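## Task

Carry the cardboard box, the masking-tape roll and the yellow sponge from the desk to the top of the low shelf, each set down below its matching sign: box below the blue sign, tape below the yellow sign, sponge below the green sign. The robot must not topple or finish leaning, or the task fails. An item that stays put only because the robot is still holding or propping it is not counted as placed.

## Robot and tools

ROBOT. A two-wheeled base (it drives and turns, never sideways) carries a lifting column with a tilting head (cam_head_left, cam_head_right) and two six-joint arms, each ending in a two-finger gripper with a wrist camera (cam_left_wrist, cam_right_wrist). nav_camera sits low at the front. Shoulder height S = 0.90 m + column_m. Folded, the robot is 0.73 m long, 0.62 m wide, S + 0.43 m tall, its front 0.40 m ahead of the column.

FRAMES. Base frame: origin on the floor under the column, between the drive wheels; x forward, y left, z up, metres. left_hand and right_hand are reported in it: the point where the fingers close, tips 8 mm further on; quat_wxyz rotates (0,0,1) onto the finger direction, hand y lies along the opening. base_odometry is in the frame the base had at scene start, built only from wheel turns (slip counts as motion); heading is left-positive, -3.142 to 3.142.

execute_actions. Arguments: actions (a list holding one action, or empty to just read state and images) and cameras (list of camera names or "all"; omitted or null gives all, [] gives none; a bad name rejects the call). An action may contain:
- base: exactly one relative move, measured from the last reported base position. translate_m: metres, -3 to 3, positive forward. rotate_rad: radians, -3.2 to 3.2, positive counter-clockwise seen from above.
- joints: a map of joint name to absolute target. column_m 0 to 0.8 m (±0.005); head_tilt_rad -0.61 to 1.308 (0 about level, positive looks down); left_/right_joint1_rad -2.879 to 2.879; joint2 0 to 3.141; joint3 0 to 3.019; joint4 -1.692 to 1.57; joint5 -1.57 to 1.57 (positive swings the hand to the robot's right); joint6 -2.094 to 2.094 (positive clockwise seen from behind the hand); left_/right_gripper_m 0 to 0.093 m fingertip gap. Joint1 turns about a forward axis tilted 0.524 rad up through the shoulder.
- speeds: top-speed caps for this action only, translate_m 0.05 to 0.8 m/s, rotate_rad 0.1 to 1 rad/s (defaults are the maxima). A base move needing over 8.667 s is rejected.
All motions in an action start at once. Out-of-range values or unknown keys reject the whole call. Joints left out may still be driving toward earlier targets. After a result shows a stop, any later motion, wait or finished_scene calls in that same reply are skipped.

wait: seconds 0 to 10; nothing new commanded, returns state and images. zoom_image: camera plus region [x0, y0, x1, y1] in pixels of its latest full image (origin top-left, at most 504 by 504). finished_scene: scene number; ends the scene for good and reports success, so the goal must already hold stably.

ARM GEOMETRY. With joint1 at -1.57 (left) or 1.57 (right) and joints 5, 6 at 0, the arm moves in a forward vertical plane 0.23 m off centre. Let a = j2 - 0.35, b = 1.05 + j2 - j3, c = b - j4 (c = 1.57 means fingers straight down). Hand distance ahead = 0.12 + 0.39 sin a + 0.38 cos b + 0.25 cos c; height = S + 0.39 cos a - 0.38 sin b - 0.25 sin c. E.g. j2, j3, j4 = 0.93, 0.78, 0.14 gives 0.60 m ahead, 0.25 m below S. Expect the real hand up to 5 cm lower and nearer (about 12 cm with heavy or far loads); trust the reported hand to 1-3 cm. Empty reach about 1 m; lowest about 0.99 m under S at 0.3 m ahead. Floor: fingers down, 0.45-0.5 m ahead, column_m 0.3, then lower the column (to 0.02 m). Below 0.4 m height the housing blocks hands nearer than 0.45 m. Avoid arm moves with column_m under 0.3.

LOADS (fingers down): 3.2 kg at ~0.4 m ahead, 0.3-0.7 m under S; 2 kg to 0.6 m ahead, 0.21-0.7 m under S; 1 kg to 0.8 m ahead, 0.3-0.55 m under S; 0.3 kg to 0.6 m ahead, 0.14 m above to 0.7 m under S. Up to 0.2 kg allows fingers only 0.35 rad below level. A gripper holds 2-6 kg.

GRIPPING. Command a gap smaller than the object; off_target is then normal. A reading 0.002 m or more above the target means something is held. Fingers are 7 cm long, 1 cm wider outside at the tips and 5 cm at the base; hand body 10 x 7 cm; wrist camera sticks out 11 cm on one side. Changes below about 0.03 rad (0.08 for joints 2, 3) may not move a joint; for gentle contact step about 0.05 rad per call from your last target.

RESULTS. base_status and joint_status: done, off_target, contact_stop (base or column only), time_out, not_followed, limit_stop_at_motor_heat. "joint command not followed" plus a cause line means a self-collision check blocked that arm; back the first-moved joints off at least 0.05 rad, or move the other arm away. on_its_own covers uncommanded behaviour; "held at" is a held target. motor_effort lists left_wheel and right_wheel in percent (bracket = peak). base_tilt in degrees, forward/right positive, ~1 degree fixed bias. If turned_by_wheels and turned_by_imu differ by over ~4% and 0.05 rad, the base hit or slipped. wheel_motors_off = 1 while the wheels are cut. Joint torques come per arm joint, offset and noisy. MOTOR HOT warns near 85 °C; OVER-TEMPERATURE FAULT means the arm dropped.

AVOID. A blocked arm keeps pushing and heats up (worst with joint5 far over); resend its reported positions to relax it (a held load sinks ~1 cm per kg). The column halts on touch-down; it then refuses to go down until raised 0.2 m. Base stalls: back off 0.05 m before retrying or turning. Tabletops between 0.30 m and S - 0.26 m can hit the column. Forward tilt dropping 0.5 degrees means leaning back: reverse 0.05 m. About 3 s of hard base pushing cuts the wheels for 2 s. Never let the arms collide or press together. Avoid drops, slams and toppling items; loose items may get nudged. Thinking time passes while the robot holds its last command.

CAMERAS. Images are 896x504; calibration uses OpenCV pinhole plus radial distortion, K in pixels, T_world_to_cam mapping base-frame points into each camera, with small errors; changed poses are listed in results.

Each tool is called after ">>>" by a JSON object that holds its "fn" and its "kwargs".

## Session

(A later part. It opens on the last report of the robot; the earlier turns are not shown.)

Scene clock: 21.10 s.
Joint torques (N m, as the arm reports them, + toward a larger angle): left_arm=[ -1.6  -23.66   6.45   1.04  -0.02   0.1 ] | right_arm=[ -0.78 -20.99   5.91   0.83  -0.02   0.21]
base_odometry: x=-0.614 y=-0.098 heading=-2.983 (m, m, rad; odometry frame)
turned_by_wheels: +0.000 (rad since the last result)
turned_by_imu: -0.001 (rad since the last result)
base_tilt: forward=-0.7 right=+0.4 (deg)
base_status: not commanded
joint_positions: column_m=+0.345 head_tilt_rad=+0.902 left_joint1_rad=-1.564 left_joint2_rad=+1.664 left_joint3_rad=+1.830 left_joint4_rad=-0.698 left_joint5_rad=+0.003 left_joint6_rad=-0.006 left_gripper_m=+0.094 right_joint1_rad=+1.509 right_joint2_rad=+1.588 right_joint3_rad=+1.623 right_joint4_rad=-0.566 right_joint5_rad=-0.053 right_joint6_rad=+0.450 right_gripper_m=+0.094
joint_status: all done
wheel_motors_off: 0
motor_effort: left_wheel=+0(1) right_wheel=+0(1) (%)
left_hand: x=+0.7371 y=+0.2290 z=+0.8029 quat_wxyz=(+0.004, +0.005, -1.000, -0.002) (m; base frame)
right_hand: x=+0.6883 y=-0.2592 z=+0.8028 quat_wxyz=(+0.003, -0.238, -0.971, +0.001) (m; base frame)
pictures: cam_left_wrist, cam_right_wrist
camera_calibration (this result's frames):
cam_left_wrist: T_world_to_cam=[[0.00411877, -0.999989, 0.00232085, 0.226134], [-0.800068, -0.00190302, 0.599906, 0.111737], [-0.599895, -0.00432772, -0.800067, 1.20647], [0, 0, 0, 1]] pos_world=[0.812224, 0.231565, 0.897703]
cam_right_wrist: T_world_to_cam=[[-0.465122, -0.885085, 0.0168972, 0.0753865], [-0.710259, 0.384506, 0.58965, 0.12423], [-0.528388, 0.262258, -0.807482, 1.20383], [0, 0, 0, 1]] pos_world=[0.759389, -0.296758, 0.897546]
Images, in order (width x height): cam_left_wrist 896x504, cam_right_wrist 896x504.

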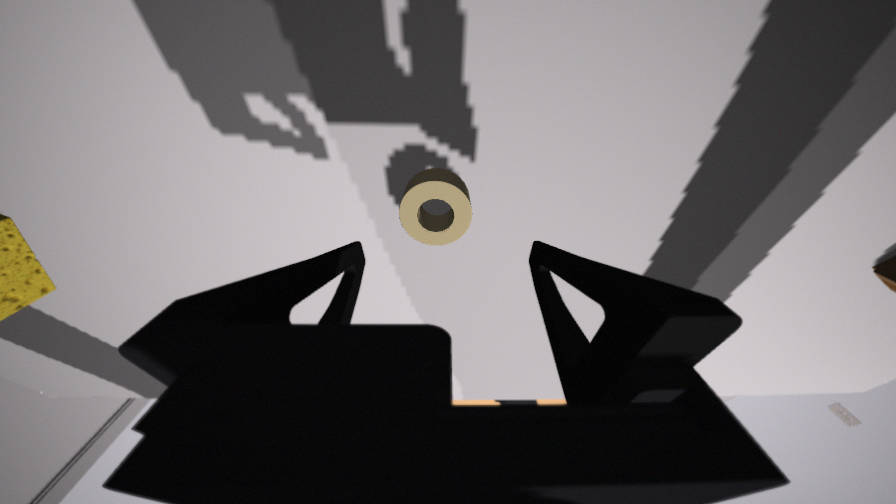

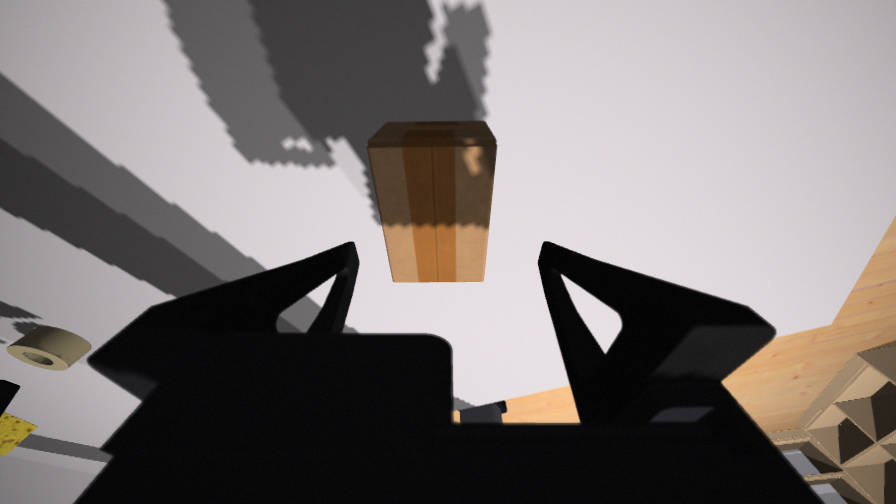

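>>> {"fn": "execute_actions", "kwargs": {"actions": [{"joints": {"column_m": 0.298}}], "cameras": ["cam_head_left", "cam_left_wrist", "cam_right_wrist"]}}

Scene clock: 22.93 s.
Joint torques (N m, as the arm reports them, + toward a larger angle): left_arm=[ -1.59 -24.12   6.72   1.11  -0.04   0.07] | right_arm=[ -0.55 -20.84   6.23   0.99  -0.04   0.16]
base_odometry: x=-0.614 y=-0.098 heading=-2.983 (m, m, rad; odometry frame)
turned_by_wheels: +0.000 (rad since the last result)
turned_by_imu: -0.001 (rad since the last result)
base_tilt: forward=-0.7 right=+0.3 (deg)
base_status: not commanded
joint_positions: column_m=+0.298 head_tilt_rad=+0.902 left_joint1_rad=-1.564 left_joint2_rad=+1.664 left_joint3_rad=+1.830 left_joint4_rad=-0.698 left_joint5_rad=+0.003 left_joint6_rad=-0.006 left_gripper_m=+0.094 right_joint1_rad=+1.509 right_joint2_rad=+1.588 right_joint3_rad=+1.623 right_joint4_rad=-0.566 right_joint5_rad=-0.053 right_joint6_rad=+0.450 right_gripper_m=+0.094
joint_status: all done
wheel_motors_off: 0
motor_effort: left_wheel=-1(1) right_wheel=+0(1) (%)
left_hand: x=+0.7371 y=+0.2290 z=+0.7559 quat_wxyz=(+0.004, +0.005, -1.000, -0.002) (m; base frame)
right_hand: x=+0.6883 y=-0.2592 z=+0.7559 quat_wxyz=(+0.003, -0.238, -0.971, +0.001) (m; base frame)
pictures: cam_head_left, cam_left_wrist, cam_right_wrist
camera_calibration (this result's frames):
cam_head_left: T_world_to_cam=[[-0.0268498, -0.998885, 0.0388403, 0.0156709], [-0.729831, -0.00696293, -0.683593, 0.89744], [0.683101, -0.0467012, -0.72883, 0.828429], [0, 0, 0, 1]] pos_world=[0.0894989, 0.0605908, 1.21666]
cam_left_wrist: T_world_to_cam=[[0.00411877, -0.999989, 0.00232085, 0.226243], [-0.800068, -0.00190302, 0.599906, 0.139927], [-0.599895, -0.00432772, -0.800067, 1.16888], [0, 0, 0, 1]] pos_world=[0.812224, 0.231565, 0.850713]
cam_right_wrist: T_world_to_cam=[[-0.465122, -0.885085, 0.0168972, 0.0761805], [-0.710259, 0.384506, 0.58965, 0.151938], [-0.528388, 0.262258, -0.807482, 1.16589], [0, 0, 0, 1]] pos_world=[0.759389, -0.296758, 0.850556]
Images, in order (width x height): cam_head_left 896x504, cam_left_wrist 896x504, cam_right_wrist 896x504.

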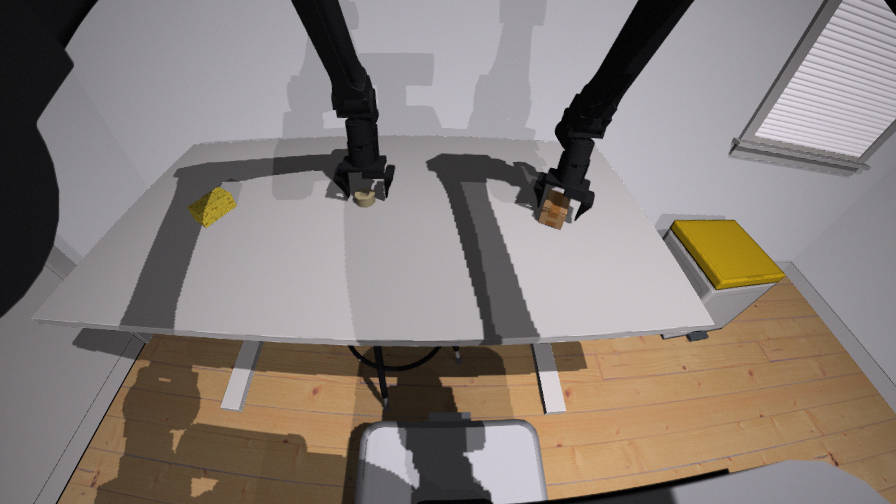

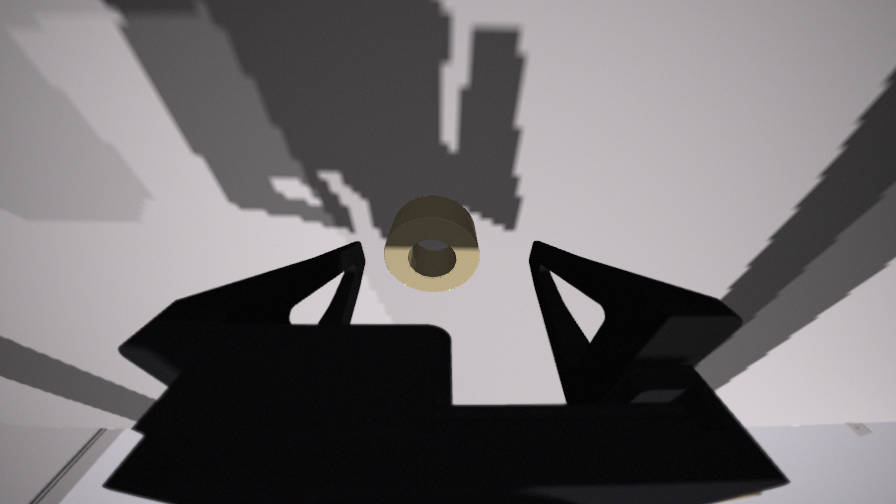

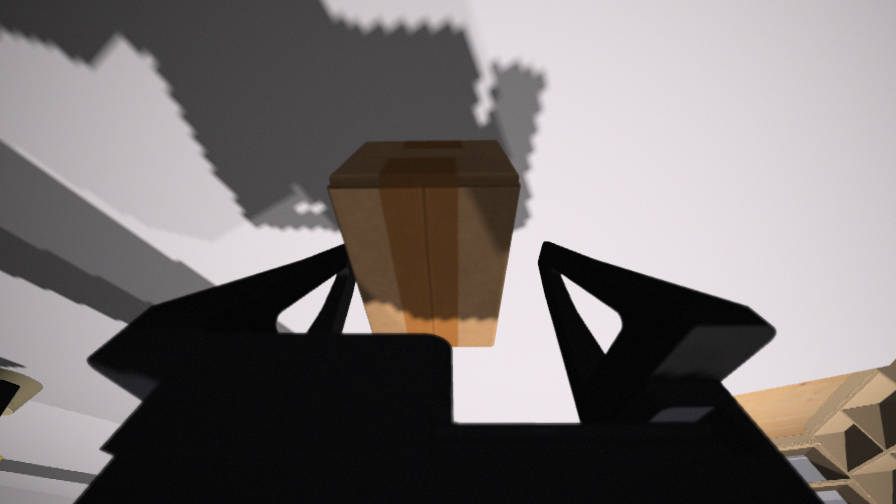

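>>> {"fn": "execute_actions", "kwargs": {"actions": [{"joints": {"column_m": 0.286, "left_gripper_m": 0.068, "right_gripper_m": 0.078}}], "cameras": []}}

>>> {"fn": "execute_actions", "kwargs": {"actions": [{"joints": {"left_gripper_m": 0.035, "right_gripper_m": 0.045}}], "cameras": ["cam_head_left", "cam_left_wrist", "cam_right_wrist"]}}

Scene clock: 24.07 s.
Joint torques (N m, as the arm reports them, + toward a larger angle): left_arm=[ -1.77 -24.01   6.79   1.08  -0.07   0.05] | right_arm=[ -0.58 -21.71   6.06   0.85  -0.04   0.17]
base_odometry: x=-0.614 y=-0.098 heading=-2.983 (m, m, rad; odometry frame)
turned_by_wheels: +0.000 (rad since the last result)
turned_by_imu: +0.000 (rad since the last result)
base_tilt: forward=-0.6 right=+0.3 (deg)
base_status: not commanded
joint_positions: column_m=+0.286 head_tilt_rad=+0.902 left_joint1_rad=-1.564 left_joint2_rad=+1.664 left_joint3_rad=+1.830 left_joint4_rad=-0.698 left_joint5_rad=+0.003 left_joint6_rad=-0.006 left_gripper_m=+0.068 right_joint1_rad=+1.509 right_joint2_rad=+1.588 right_joint3_rad=+1.623 right_joint4_rad=-0.566 right_joint5_rad=-0.053 right_joint6_rad=+0.450 right_gripper_m=+0.078
joint_status: all done
wheel_motors_off: 0
motor_effort: left_wheel=+0(1) right_wheel=+1(0) (%)
left_hand: x=+0.7371 y=+0.2290 z=+0.7439 quat_wxyz=(+0.004, +0.005, -1.000, -0.002) (m; base frame)
right_hand: x=+0.6883 y=-0.2592 z=+0.7438 quat_wxyz=(+0.003, -0.238, -0.971, +0.001) (m; base frame)
pictures: none
No camera images: the call's "cameras" was empty. Leave "cameras" out to get every camera's image.

Scene clock: 24.60 s.
Joint torques (N m, as the arm reports them, + toward a larger angle): left_arm=[ -1.67 -24.92   6.63   0.92  -0.05   0.09] | right_arm=[ -0.73 -21.14   6.05   0.81   0.05   0.19]
base_odometry: x=-0.614 y=-0.098 heading=-2.983 (m, m, rad; odometry frame)
turned_by_wheels: +0.000 (rad since the last result)
turned_by_imu: +0.000 (rad since the last result)
base_tilt: forward=-0.8 right=+0.4 (deg)
base_status: not commanded
joint_positions: column_m=+0.286 head_tilt_rad=+0.902 left_joint1_rad=-1.564 left_joint2_rad=+1.664 left_joint3_rad=+1.830 left_joint4_rad=-0.698 left_joint5_rad=+0.002 left_joint6_rad=-0.006 left_gripper_m=+0.048 right_joint1_rad=+1.509 right_joint2_rad=+1.588 right_joint3_rad=+1.623 right_joint4_rad=-0.566 right_joint5_rad=-0.054 right_joint6_rad=+0.450 right_gripper_m=+0.059
joint_status: left_gripper_m off_target (ended at +0.048, target +0.035); right_gripper_m off_target (ended at +0.059, target +0.045)
wheel_motors_off: 0
motor_effort: left_wheel=+1(1) right_wheel=+0(0) (%)
left_hand: x=+0.7371 y=+0.2292 z=+0.7439 quat_wxyz=(+0.004, +0.005, -1.000, -0.002) (m; base frame)
right_hand: x=+0.6883 y=-0.2590 z=+0.7438 quat_wxyz=(+0.003, -0.238, -0.971, +0.001) (m; base frame)
pictures: cam_head_left, cam_left_wrist, cam_right_wrist
camera_calibration (this result's frames):
cam_head_left: T_world_to_cam=[[-0.0268498, -0.998885, 0.0388403, 0.0161372], [-0.729831, -0.00696293, -0.683593, 0.889231], [0.683101, -0.0467012, -0.72883, 0.819678], [0, 0, 0, 1]] pos_world=[0.0894989, 0.0605908, 1.20465]
cam_left_wrist: T_world_to_cam=[[0.00411215, -0.99999, 0.00155793, 0.226975], [-0.800066, -0.0023554, 0.599907, 0.147232], [-0.599897, -0.00371336, -0.800068, 1.15913], [0, 0, 0, 1]] pos_world=[0.812224, 0.231623, 0.838708]
cam_right_wrist: T_world_to_cam=[[-0.465129, -0.885101, 0.0158681, 0.0773269], [-0.710277, 0.383837, 0.590064, 0.158479], [-0.528357, 0.263185, -0.807201, 1.15615], [0, 0, 0, 1]] pos_world=[0.759392, -0.29667, 0.838508]
Images, in order (width x height): cam_head_left 896x504, cam_left_wrist 896x504, cam_right_wrist 896x504.

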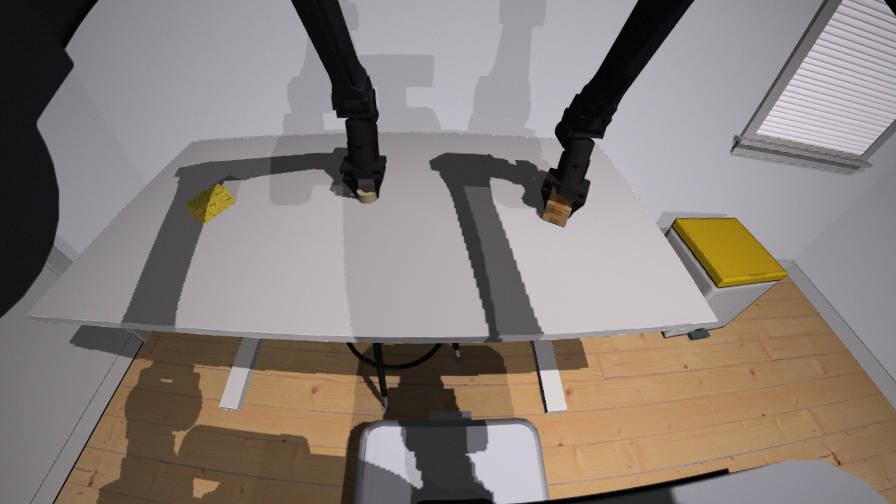

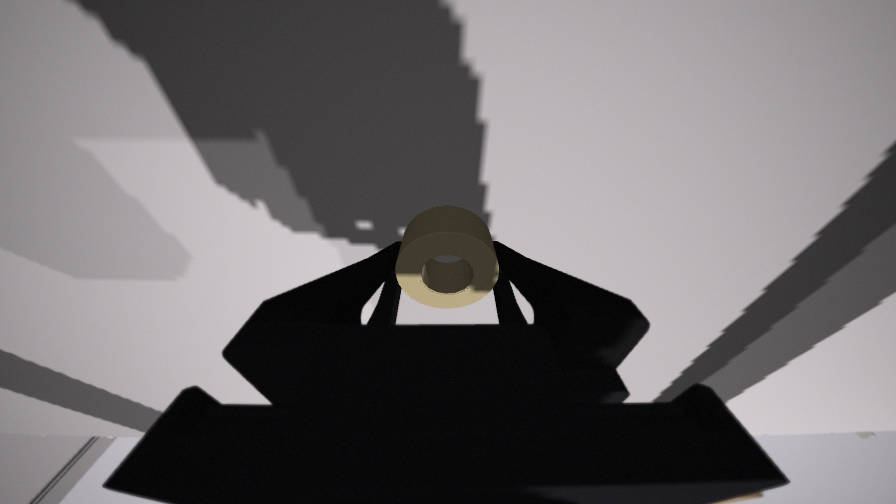

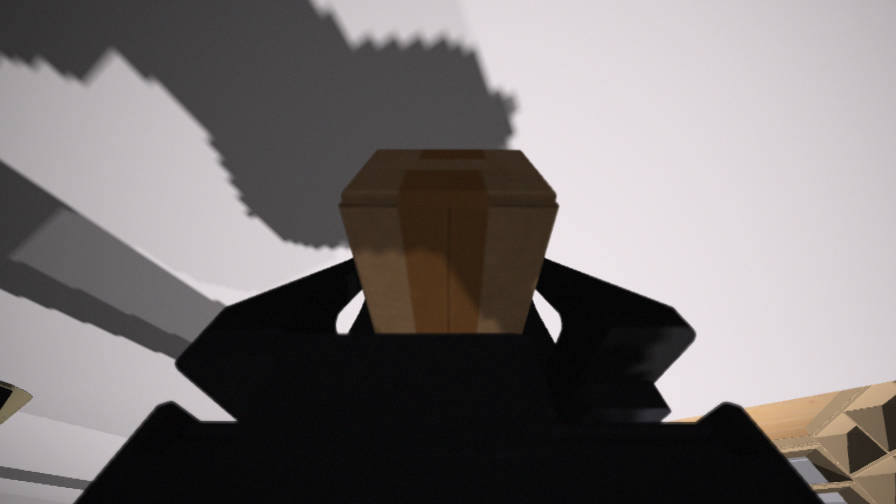

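>>> {"fn": "execute_actions", "kwargs": {"actions": [{"joints": {"column_m": 0.34, "right_gripper_m": 0.035}}], "cameras": ["cam_left_wrist", "cam_right_wrist"]}}

Scene clock: 26.03 s.
Joint torques (N m, as the arm reports them, + toward a larger angle): left_arm=[ -1.65 -23.64   6.67   1.04  -0.04   0.06] | right_arm=[  0.02 -21.47   6.06   0.83   0.02   0.16]
base_odometry: x=-0.614 y=-0.098 heading=-2.983 (m, m, rad; odometry frame)
turned_by_wheels: +0.000 (rad since the last result)
turned_by_imu: +0.000 (rad since the last result)
base_tilt: forward=-0.6 right=+0.2 (deg)
base_status: not commanded
joint_positions: column_m=+0.340 head_tilt_rad=+0.902 left_joint1_rad=-1.564 left_joint2_rad=+1.664 left_joint3_rad=+1.830 left_joint4_rad=-0.698 left_joint5_rad=+0.002 left_joint6_rad=-0.006 left_gripper_m=+0.048 right_joint1_rad=+1.509 right_joint2_rad=+1.588 right_joint3_rad=+1.623 right_joint4_rad=-0.566 right_joint5_rad=-0.054 right_joint6_rad=+0.450 right_gripper_m=+0.059
joint_status: right_gripper_m off_target (ended at +0.059, target +0.035); the others done
wheel_motors_off: 0
motor_effort: left_wheel=+0(0) right_wheel=+1(0) (%)
left_hand: x=+0.7371 y=+0.2292 z=+0.7978 quat_wxyz=(+0.004, +0.005, -1.000, -0.002) (m; base frame)
right_hand: x=+0.6881 y=-0.2590 z=+0.7975 quat_wxyz=(+0.003, -0.238, -0.971, +0.001) (m; base frame)
pictures: cam_left_wrist, cam_right_wrist
camera_calibration (this result's frames):
cam_left_wrist: T_world_to_cam=[[0.00411215, -0.99999, 0.00155793, 0.226891], [-0.800066, -0.0023554, 0.599907, 0.114898], [-0.599897, -0.00371336, -0.800068, 1.20226], [0, 0, 0, 1]] pos_world=[0.812224, 0.231623, 0.892606]
cam_right_wrist: T_world_to_cam=[[-0.465141, -0.885091, 0.0160347, 0.0762683], [-0.710045, 0.383844, 0.590339, 0.126306], [-0.528659, 0.263206, -0.806996, 1.19945], [0, 0, 0, 1]] pos_world=[0.759257, -0.296679, 0.892163]
Images, in order (width x height): cam_left_wrist 896x504, cam_right_wrist 896x504.

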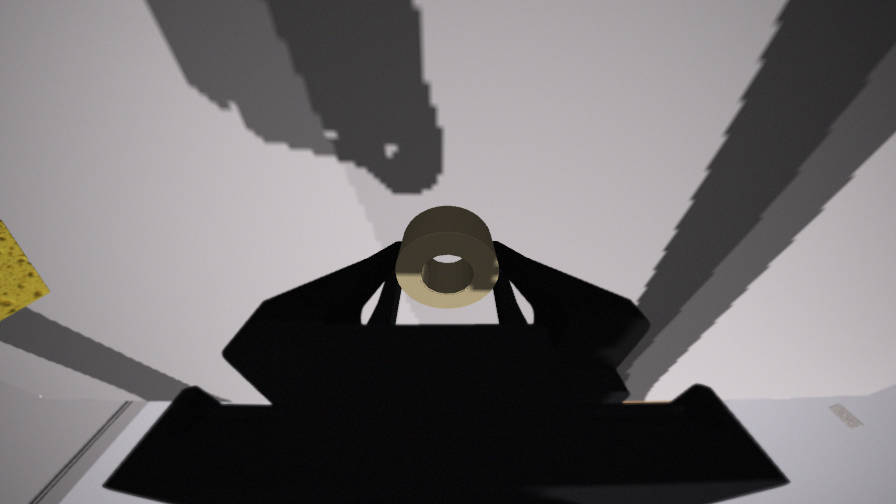

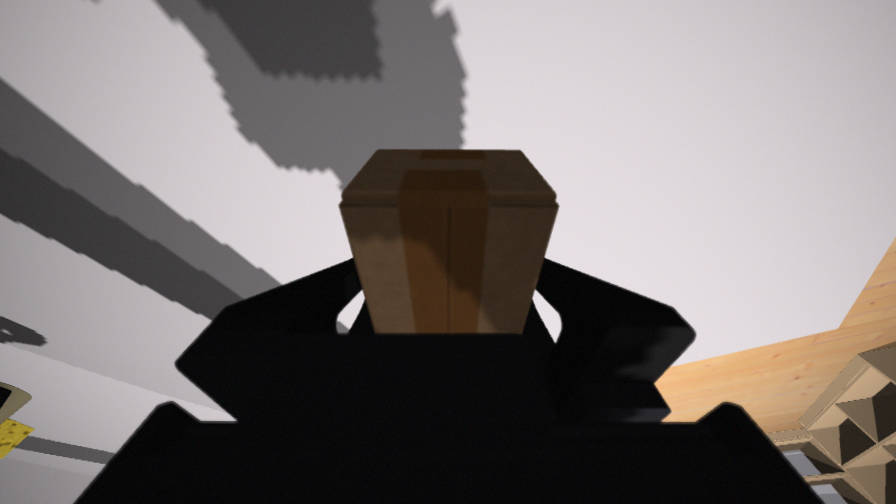

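>>> {"fn": "execute_actions", "kwargs": {"actions": [{"base": {"translate_m": -0.45}, "joints": {"head_tilt_rad": 0.55}}], "cameras": []}}

>>> {"fn": "execute_actions", "kwargs": {"actions": [{"base": {"rotate_rad": -2.62}}]}}

Scene clock: 30.33 s.
Joint torques (N m, as the arm reports them, + toward a larger angle): left_arm=[ -2.2  -24.54   6.57   1.15  -0.05   0.05] | right_arm=[  0.   -21.09   5.91   0.85   0.03   0.19]
base_odometry: x=-0.170 y=-0.027 heading=-2.984 (m, m, rad; odometry frame)
turned_by_wheels: -0.001 (rad since the last result)
turned_by_imu: -0.003 (rad since the last result)
base_tilt: forward=-0.7 right=+0.2 (deg)
base_status: done
joint_positions: column_m=+0.340 head_tilt_rad=+0.568 left_joint1_rad=-1.564 left_joint2_rad=+1.664 left_joint3_rad=+1.830 left_joint4_rad=-0.698 left_joint5_rad=+0.002 left_joint6_rad=-0.006 left_gripper_m=+0.048 right_joint1_rad=+1.509 right_joint2_rad=+1.588 right_joint3_rad=+1.623 right_joint4_rad=-0.566 right_joint5_rad=-0.054 right_joint6_rad=+0.450 right_gripper_m=+0.059
joint_status: all done
wheel_motors_off: 0
motor_effort: left_wheel=-1(29) right_wheel=+1(33) (%)
left_hand: x=+0.7371 y=+0.2289 z=+0.7978 quat_wxyz=(+0.004, +0.005, -1.000, -0.002) (m; base frame)
right_hand: x=+0.6879 y=-0.2590 z=+0.7973 quat_wxyz=(+0.004, -0.238, -0.971, +0.001) (m; base frame)
pictures: none
No camera images: the call's "cameras" was empty. Leave "cameras" out to get every camera's image.

Scene clock: 34.50 s.
Joint torques (N m, as the arm reports them, + toward a larger angle): left_arm=[ -1.55 -24.03   6.87   0.83   0.     0.03] | right_arm=[ -0.22 -21.32   5.91   0.76   0.06   0.17]
base_odometry: x=-0.170 y=-0.027 heading=+0.680 (m, m, rad; odometry frame)
turned_by_wheels: -2.619 (rad since the last result)
turned_by_imu: -2.577 (rad since the last result)
base_tilt: forward=-0.8 right=+0.2 (deg)
base_status: done
joint_positions: column_m=+0.340 head_tilt_rad=+0.568 left_joint1_rad=-1.576 left_joint2_rad=+1.664 left_joint3_rad=+1.830 left_joint4_rad=-0.698 left_joint5_rad=+0.001 left_joint6_rad=-0.006 left_gripper_m=+0.048 right_joint1_rad=+1.508 right_joint2_rad=+1.588 right_joint3_rad=+1.623 right_joint4_rad=-0.566 right_joint5_rad=-0.054 right_joint6_rad=+0.450 right_gripper_m=+0.059
joint_status: not commanded
wheel_motors_off: 0
motor_effort: left_wheel=+3(51) right_wheel=-7(56) (%)
left_hand: x=+0.7371 y=+0.2206 z=+0.7978 quat_wxyz=(+0.004, +0.002, -1.000, +0.003) (m; base frame)
right_hand: x=+0.6879 y=-0.2592 z=+0.7973 quat_wxyz=(+0.004, -0.238, -0.971, +0.001) (m; base frame)
pictures: cam_head_left, cam_head_right, cam_left_wrist, cam_right_wrist, nav_camera
camera_calibration (this result's frames):
cam_head_left: T_world_to_cam=[[-0.0381003, -0.998885, 0.0278899, 0.0291258], [-0.465353, -0.00696293, -0.885098, 1.18003], [0.884305, -0.0467012, -0.464569, 0.498511], [0, 0, 0, 1]] pos_world=[0.109406, 0.0605908, 1.27522]
cam_head_right: T_world_to_cam=[[-0.0529133, -0.998184, 0.0288031, -0.0854129], [-0.462659, -0.00105612, -0.886536, 1.18464], [0.884956, -0.0602355, -0.461763, 0.497466], [0, 0, 0, 1]] pos_world=[0.103328, -0.0540415, 1.28239]
cam_left_wrist: T_world_to_cam=[[-0.00199793, -0.999933, 0.0113665, 0.21498], [-0.800048, 0.00841751, 0.599877, 0.11251], [-0.599933, -0.00789524, -0.800011, 1.20313], [0, 0, 0, 1]] pos_world=[0.81224, 0.223517, 0.892581]
cam_right_wrist: T_world_to_cam=[[-0.465325, -0.884993, 0.0161507, 0.0760695], [-0.709745, 0.383959, 0.590625, 0.125977], [-0.5289, 0.263369, -0.806785, 1.19928], [0, 0, 0, 1]] pos_world=[0.759109, -0.296904, 0.891931]
Images, in order (width x height): cam_head_left 896x504, cam_head_right 896x504, cam_left_wrist 896x504, cam_right_wrist 896x504, nav_camera 896x504.

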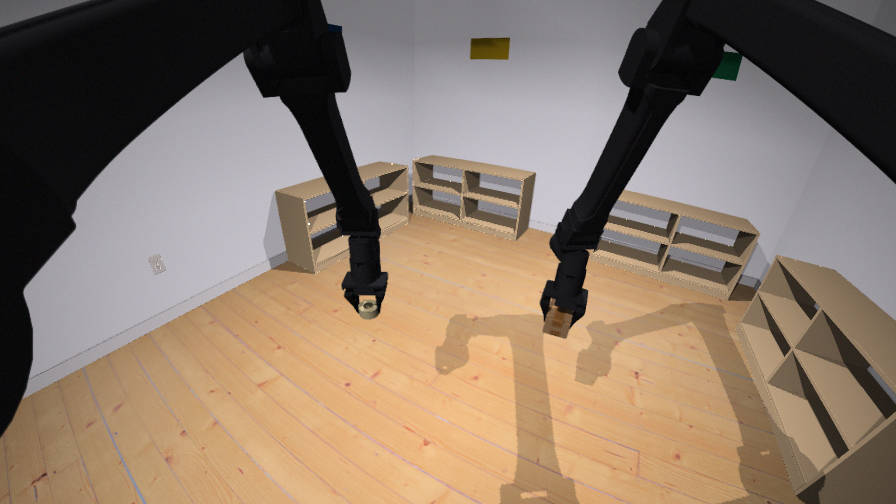

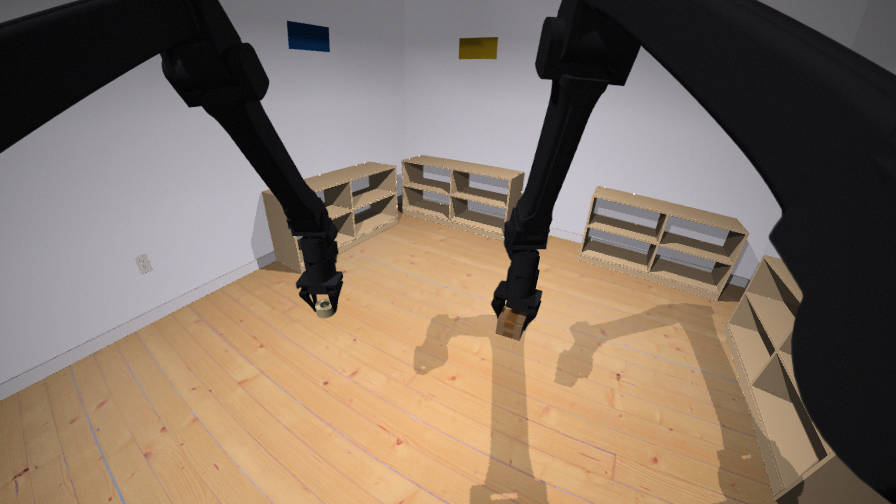

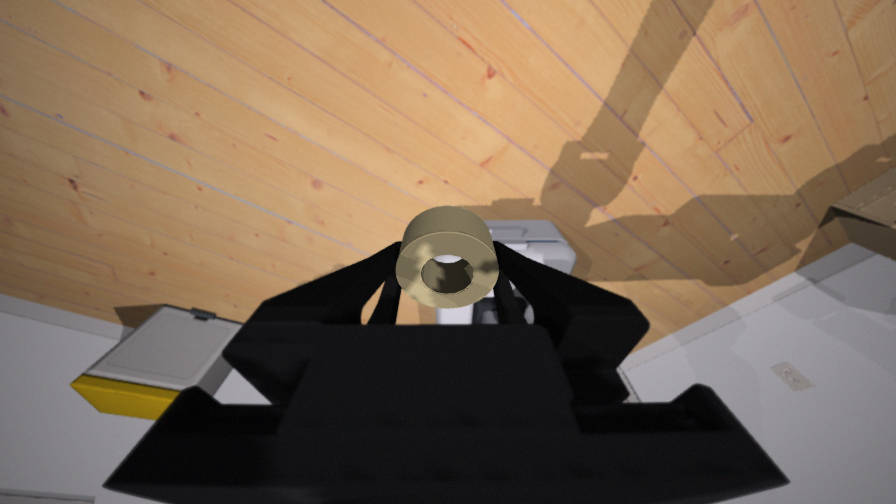

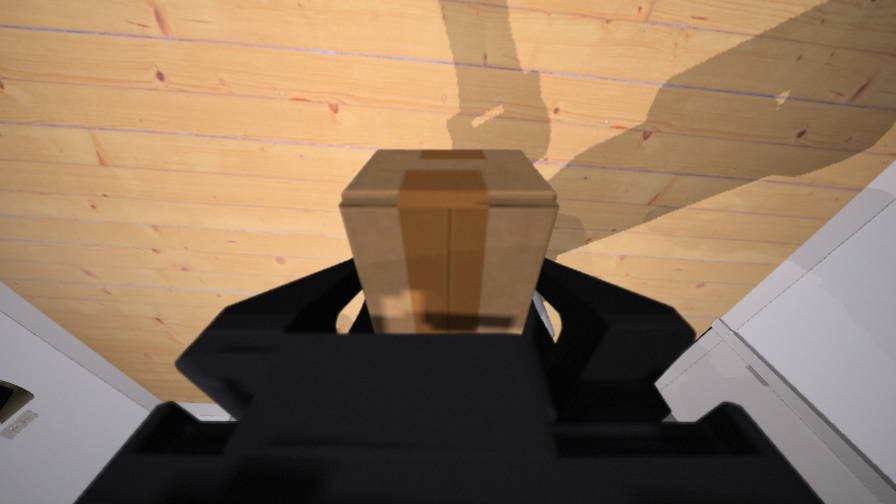

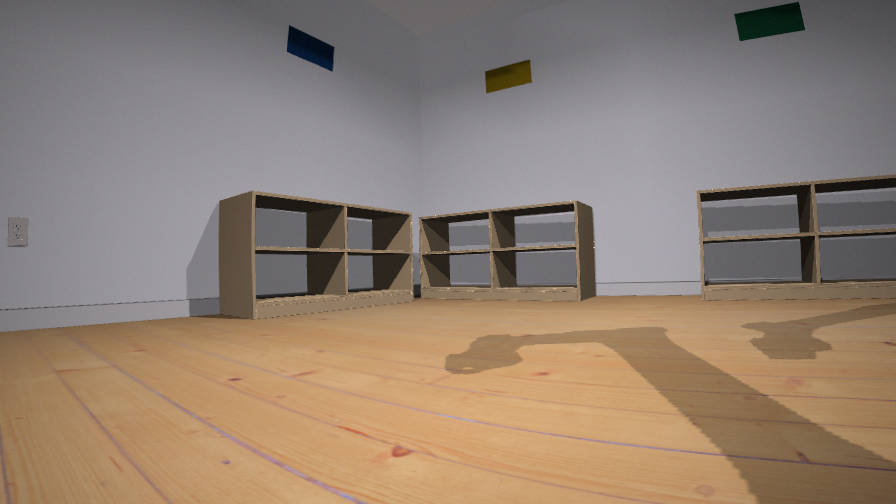

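>>> {"fn": "zoom_image", "kwargs": {"camera": "cam_head_left", "region": [260, 140, 560, 290]}}

>>> {"fn": "zoom_image", "kwargs": {"camera": "nav_camera", "region": [200, 170, 620, 340]}}

Region (260, 140, 560, 290) of cam_head_left's 896x504 image, scaled by 1.680, with more detail than that image has.

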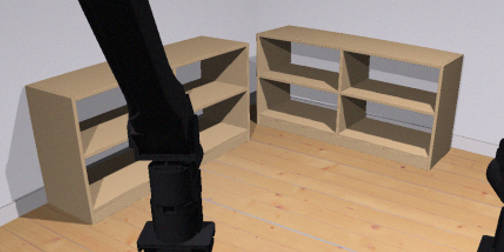

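Region (200, 170, 620, 340) of nav_camera's 896x504 image, scaled by 1.200, with more detail than that image has; it fills the top 204 rows of this view, and the rest is white.

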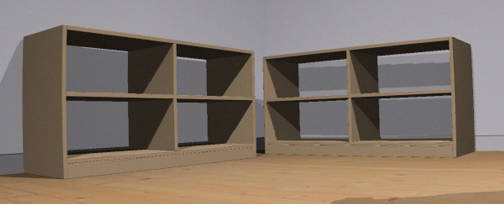

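>>> {"fn": "execute_actions", "kwargs": {"actions": [{"base": {"translate_m": 2.55}, "joints": {"head_tilt_rad": 0.85, "column_m": 0.25, "right_joint2_rad": 1.27, "right_joint3_rad": 1.31}}]}}

Scene clock: 42.03 s.
Joint torques (N m, as the arm reports them, + toward a larger angle): left_arm=[ -1.14 -24.33   6.66   1.23  -0.04   0.05] | right_arm=[ -0.55 -18.68   5.65   1.02   0.05   0.19]
base_odometry: x=+1.814 y=+1.575 heading=+0.679 (m, m, rad; odometry frame)
turned_by_wheels: -0.001 (rad since the last result)
turned_by_imu: +0.000 (rad since the last result)
base_tilt: forward=-0.7 right=+0.3 (deg)
base_status: done
joint_positions: column_m=+0.250 head_tilt_rad=+0.852 left_joint1_rad=-1.576 left_joint2_rad=+1.664 left_joint3_rad=+1.830 left_joint4_rad=-0.698 left_joint5_rad=+0.001 left_joint6_rad=-0.006 left_gripper_m=+0.048 right_joint1_rad=+1.508 right_joint2_rad=+1.265 right_joint3_rad=+1.308 right_joint4_rad=-0.566 right_joint5_rad=-0.054 right_joint6_rad=+0.450 right_gripper_m=+0.059
joint_status: all done
wheel_motors_off: 0
motor_effort: left_wheel=-1(50) right_wheel=+2(69) (%)
left_hand: x=+0.7371 y=+0.2209 z=+0.7079 quat_wxyz=(+0.004, +0.002, -1.000, +0.003) (m; base frame)
right_hand: x=+0.6346 y=-0.2516 z=+0.8184 quat_wxyz=(-0.001, -0.238, -0.971, +0.000) (m; base frame)
pictures: cam_head_left, cam_head_right, cam_left_wrist, cam_right_wrist, nav_camera
camera_calibration (this result's frames):
cam_head_left: T_world_to_cam=[[-0.0287418, -0.998885, 0.0374619, 0.0193344], [-0.695054, -0.00696293, -0.718924, 0.906543], [0.718383, -0.0467012, -0.694079, 0.748712], [0, 0, 0, 1]] pos_world=[0.0927896, 0.0605908, 1.17068]
cam_head_right: T_world_to_cam=[[-0.0427031, -0.998184, 0.0424957, -0.100258], [-0.692871, -0.00105612, -0.72106, 0.911907], [0.719796, -0.0602355, -0.691568, 0.748247], [0, 0, 0, 1]] pos_world=[0.0889679, -0.0540415, 1.17926]
cam_left_wrist: T_world_to_cam=[[-0.0018072, -0.999937, 0.0110362, 0.216368], [-0.800049, 0.00806673, 0.59988, 0.166523], [-0.599932, -0.00774537, -0.800014, 1.13117], [0, 0, 0, 1]] pos_world=[0.81224, 0.223772, 0.802667]
cam_right_wrist: T_world_to_cam=[[-0.465029, -0.88521, 0.0123198, 0.0606254], [-0.715071, 0.383782, 0.584281, 0.0812527], [-0.521939, 0.262898, -0.811458, 1.18539], [0, 0, 0, 1]] pos_world=[0.704997, -0.289155, 0.913675]
Images, in order (width x height): cam_head_left 896x504, cam_head_right 896x504, cam_left_wrist 896x504, cam_right_wrist 896x504, nav_camera 896x504.

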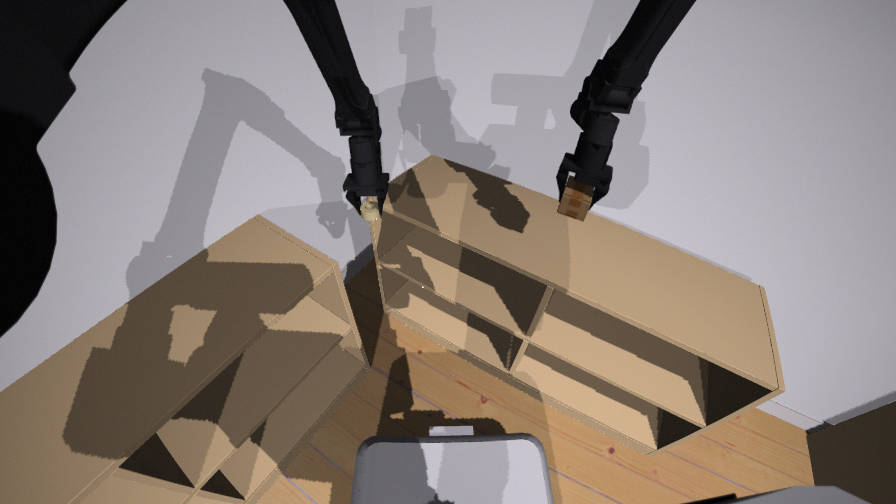

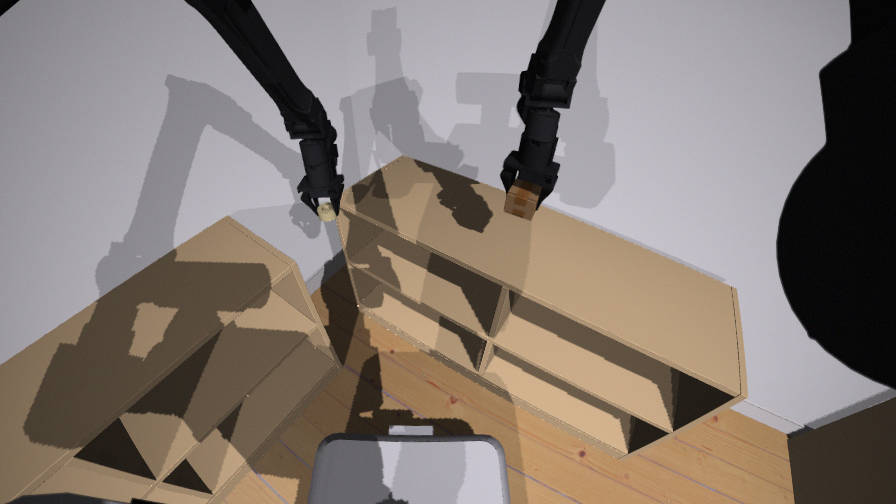

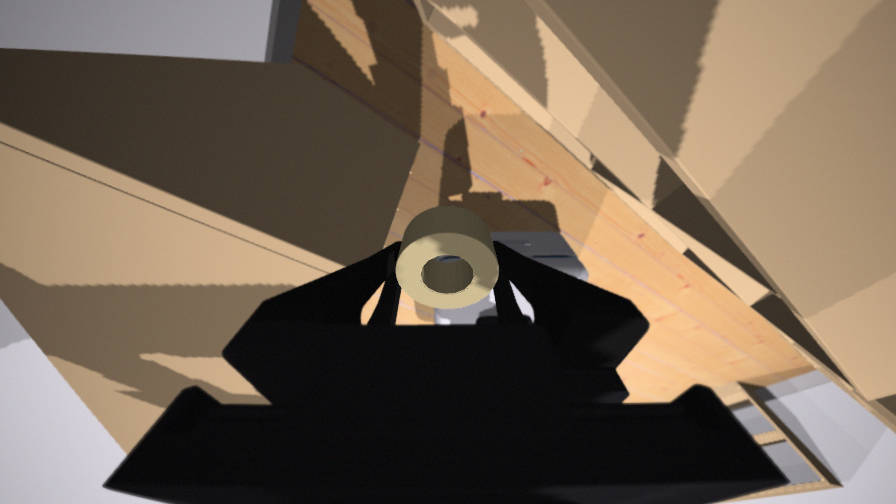

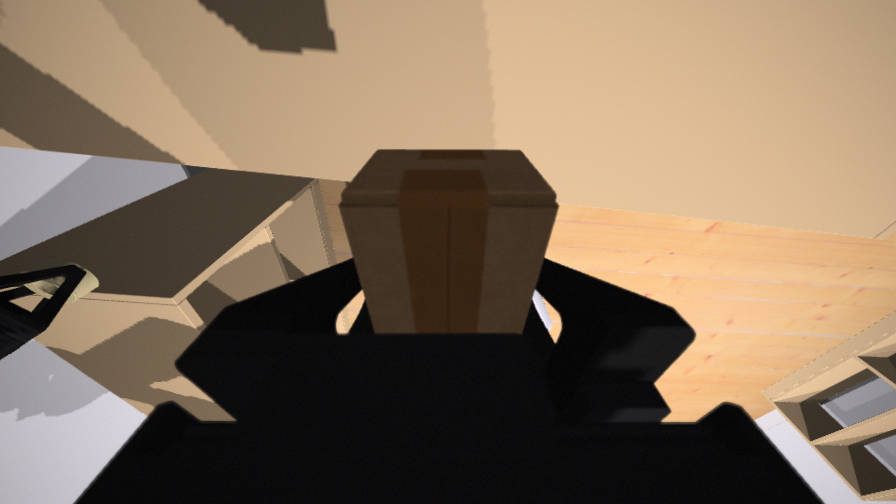

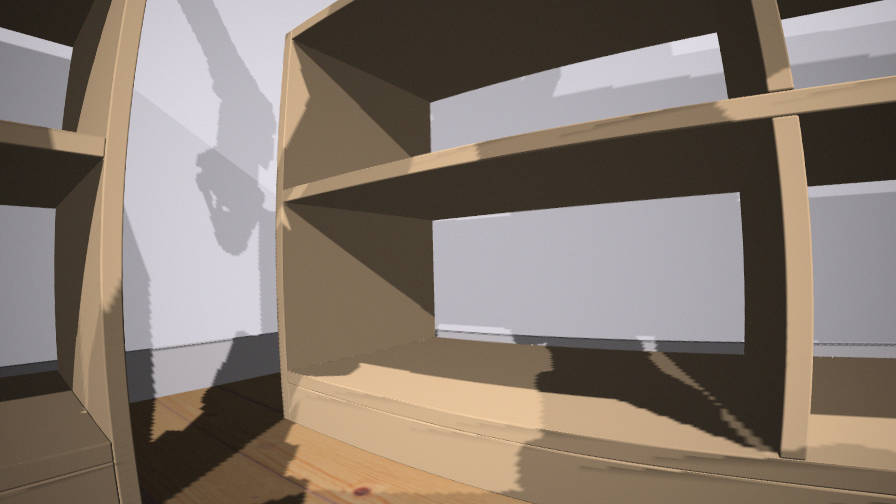

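>>> {"fn": "execute_actions", "kwargs": {"actions": [{"base": {"rotate_rad": -0.64}, "joints": {"column_m": 0.20}}], "cameras": ["cam_head_left", "cam_left_wrist", "nav_camera"]}}

Scene clock: 45.10 s.
Joint torques (N m, as the arm reports them, + toward a larger angle): left_arm=[ -1.07 -23.85   6.65   1.1   -0.01   0.07] | right_arm=[ -0.42 -18.32   5.62   0.75   0.06   0.18]
base_odometry: x=+1.814 y=+1.575 heading=+0.040 (m, m, rad; odometry frame)
turned_by_wheels: -0.639 (rad since the last result)
turned_by_imu: -0.626 (rad since the last result)
base_tilt: forward=-0.7 right=+0.2 (deg)
base_status: done
joint_positions: column_m=+0.200 head_tilt_rad=+0.852 left_joint1_rad=-1.577 left_joint2_rad=+1.664 left_joint3_rad=+1.830 left_joint4_rad=-0.698 left_joint5_rad=+0.001 left_joint6_rad=-0.006 left_gripper_m=+0.048 right_joint1_rad=+1.512 right_joint2_rad=+1.265 right_joint3_rad=+1.308 right_joint4_rad=-0.566 right_joint5_rad=-0.054 right_joint6_rad=+0.450 right_gripper_m=+0.059
joint_status: all done
wheel_motors_off: 0
motor_effort: left_wheel=+5(48) right_wheel=-6(72) (%)
left_hand: x=+0.7371 y=+0.2198 z=+0.6579 quat_wxyz=(+0.004, +0.001, -1.000, +0.003) (m; base frame)
right_hand: x=+0.6344 y=-0.2494 z=+0.7680 quat_wxyz=(+0.000, -0.237, -0.971, -0.002) (m; base frame)
pictures: cam_head_left, cam_left_wrist, nav_camera
camera_calibration (this result's frames):
cam_head_left: T_world_to_cam=[[-0.0287418, -0.998885, 0.0374619, 0.021207], [-0.695054, -0.00696293, -0.718924, 0.870608], [0.718383, -0.0467012, -0.694078, 0.714019], [0, 0, 0, 1]] pos_world=[0.0927896, 0.0605908, 1.12069]
cam_left_wrist: T_world_to_cam=[[-0.0025701, -0.99992, 0.0123575, 0.21552], [-0.800043, 0.00946984, 0.599868, 0.196204], [-0.599938, -0.00834483, -0.800003, 1.0913], [0, 0, 0, 1]] pos_world=[0.812238, 0.222752, 0.752685]
Images, in order (width x height): cam_head_left 896x504, cam_left_wrist 896x504, nav_camera 896x504.

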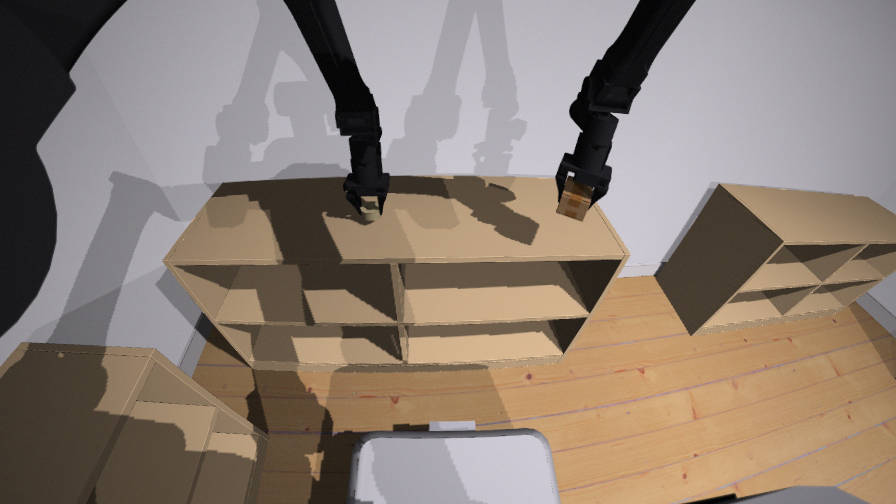

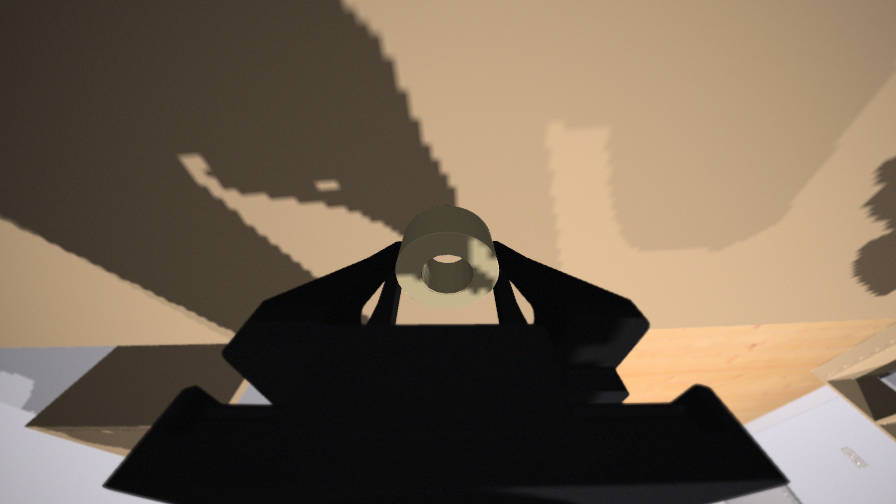

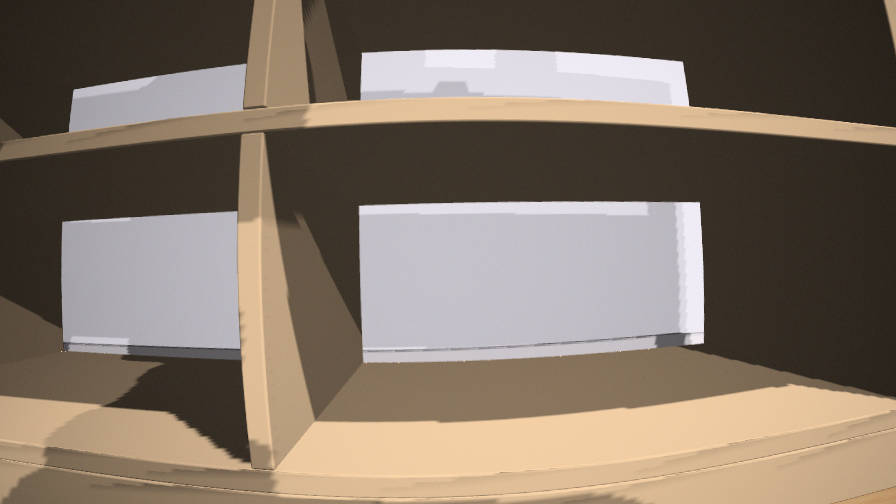

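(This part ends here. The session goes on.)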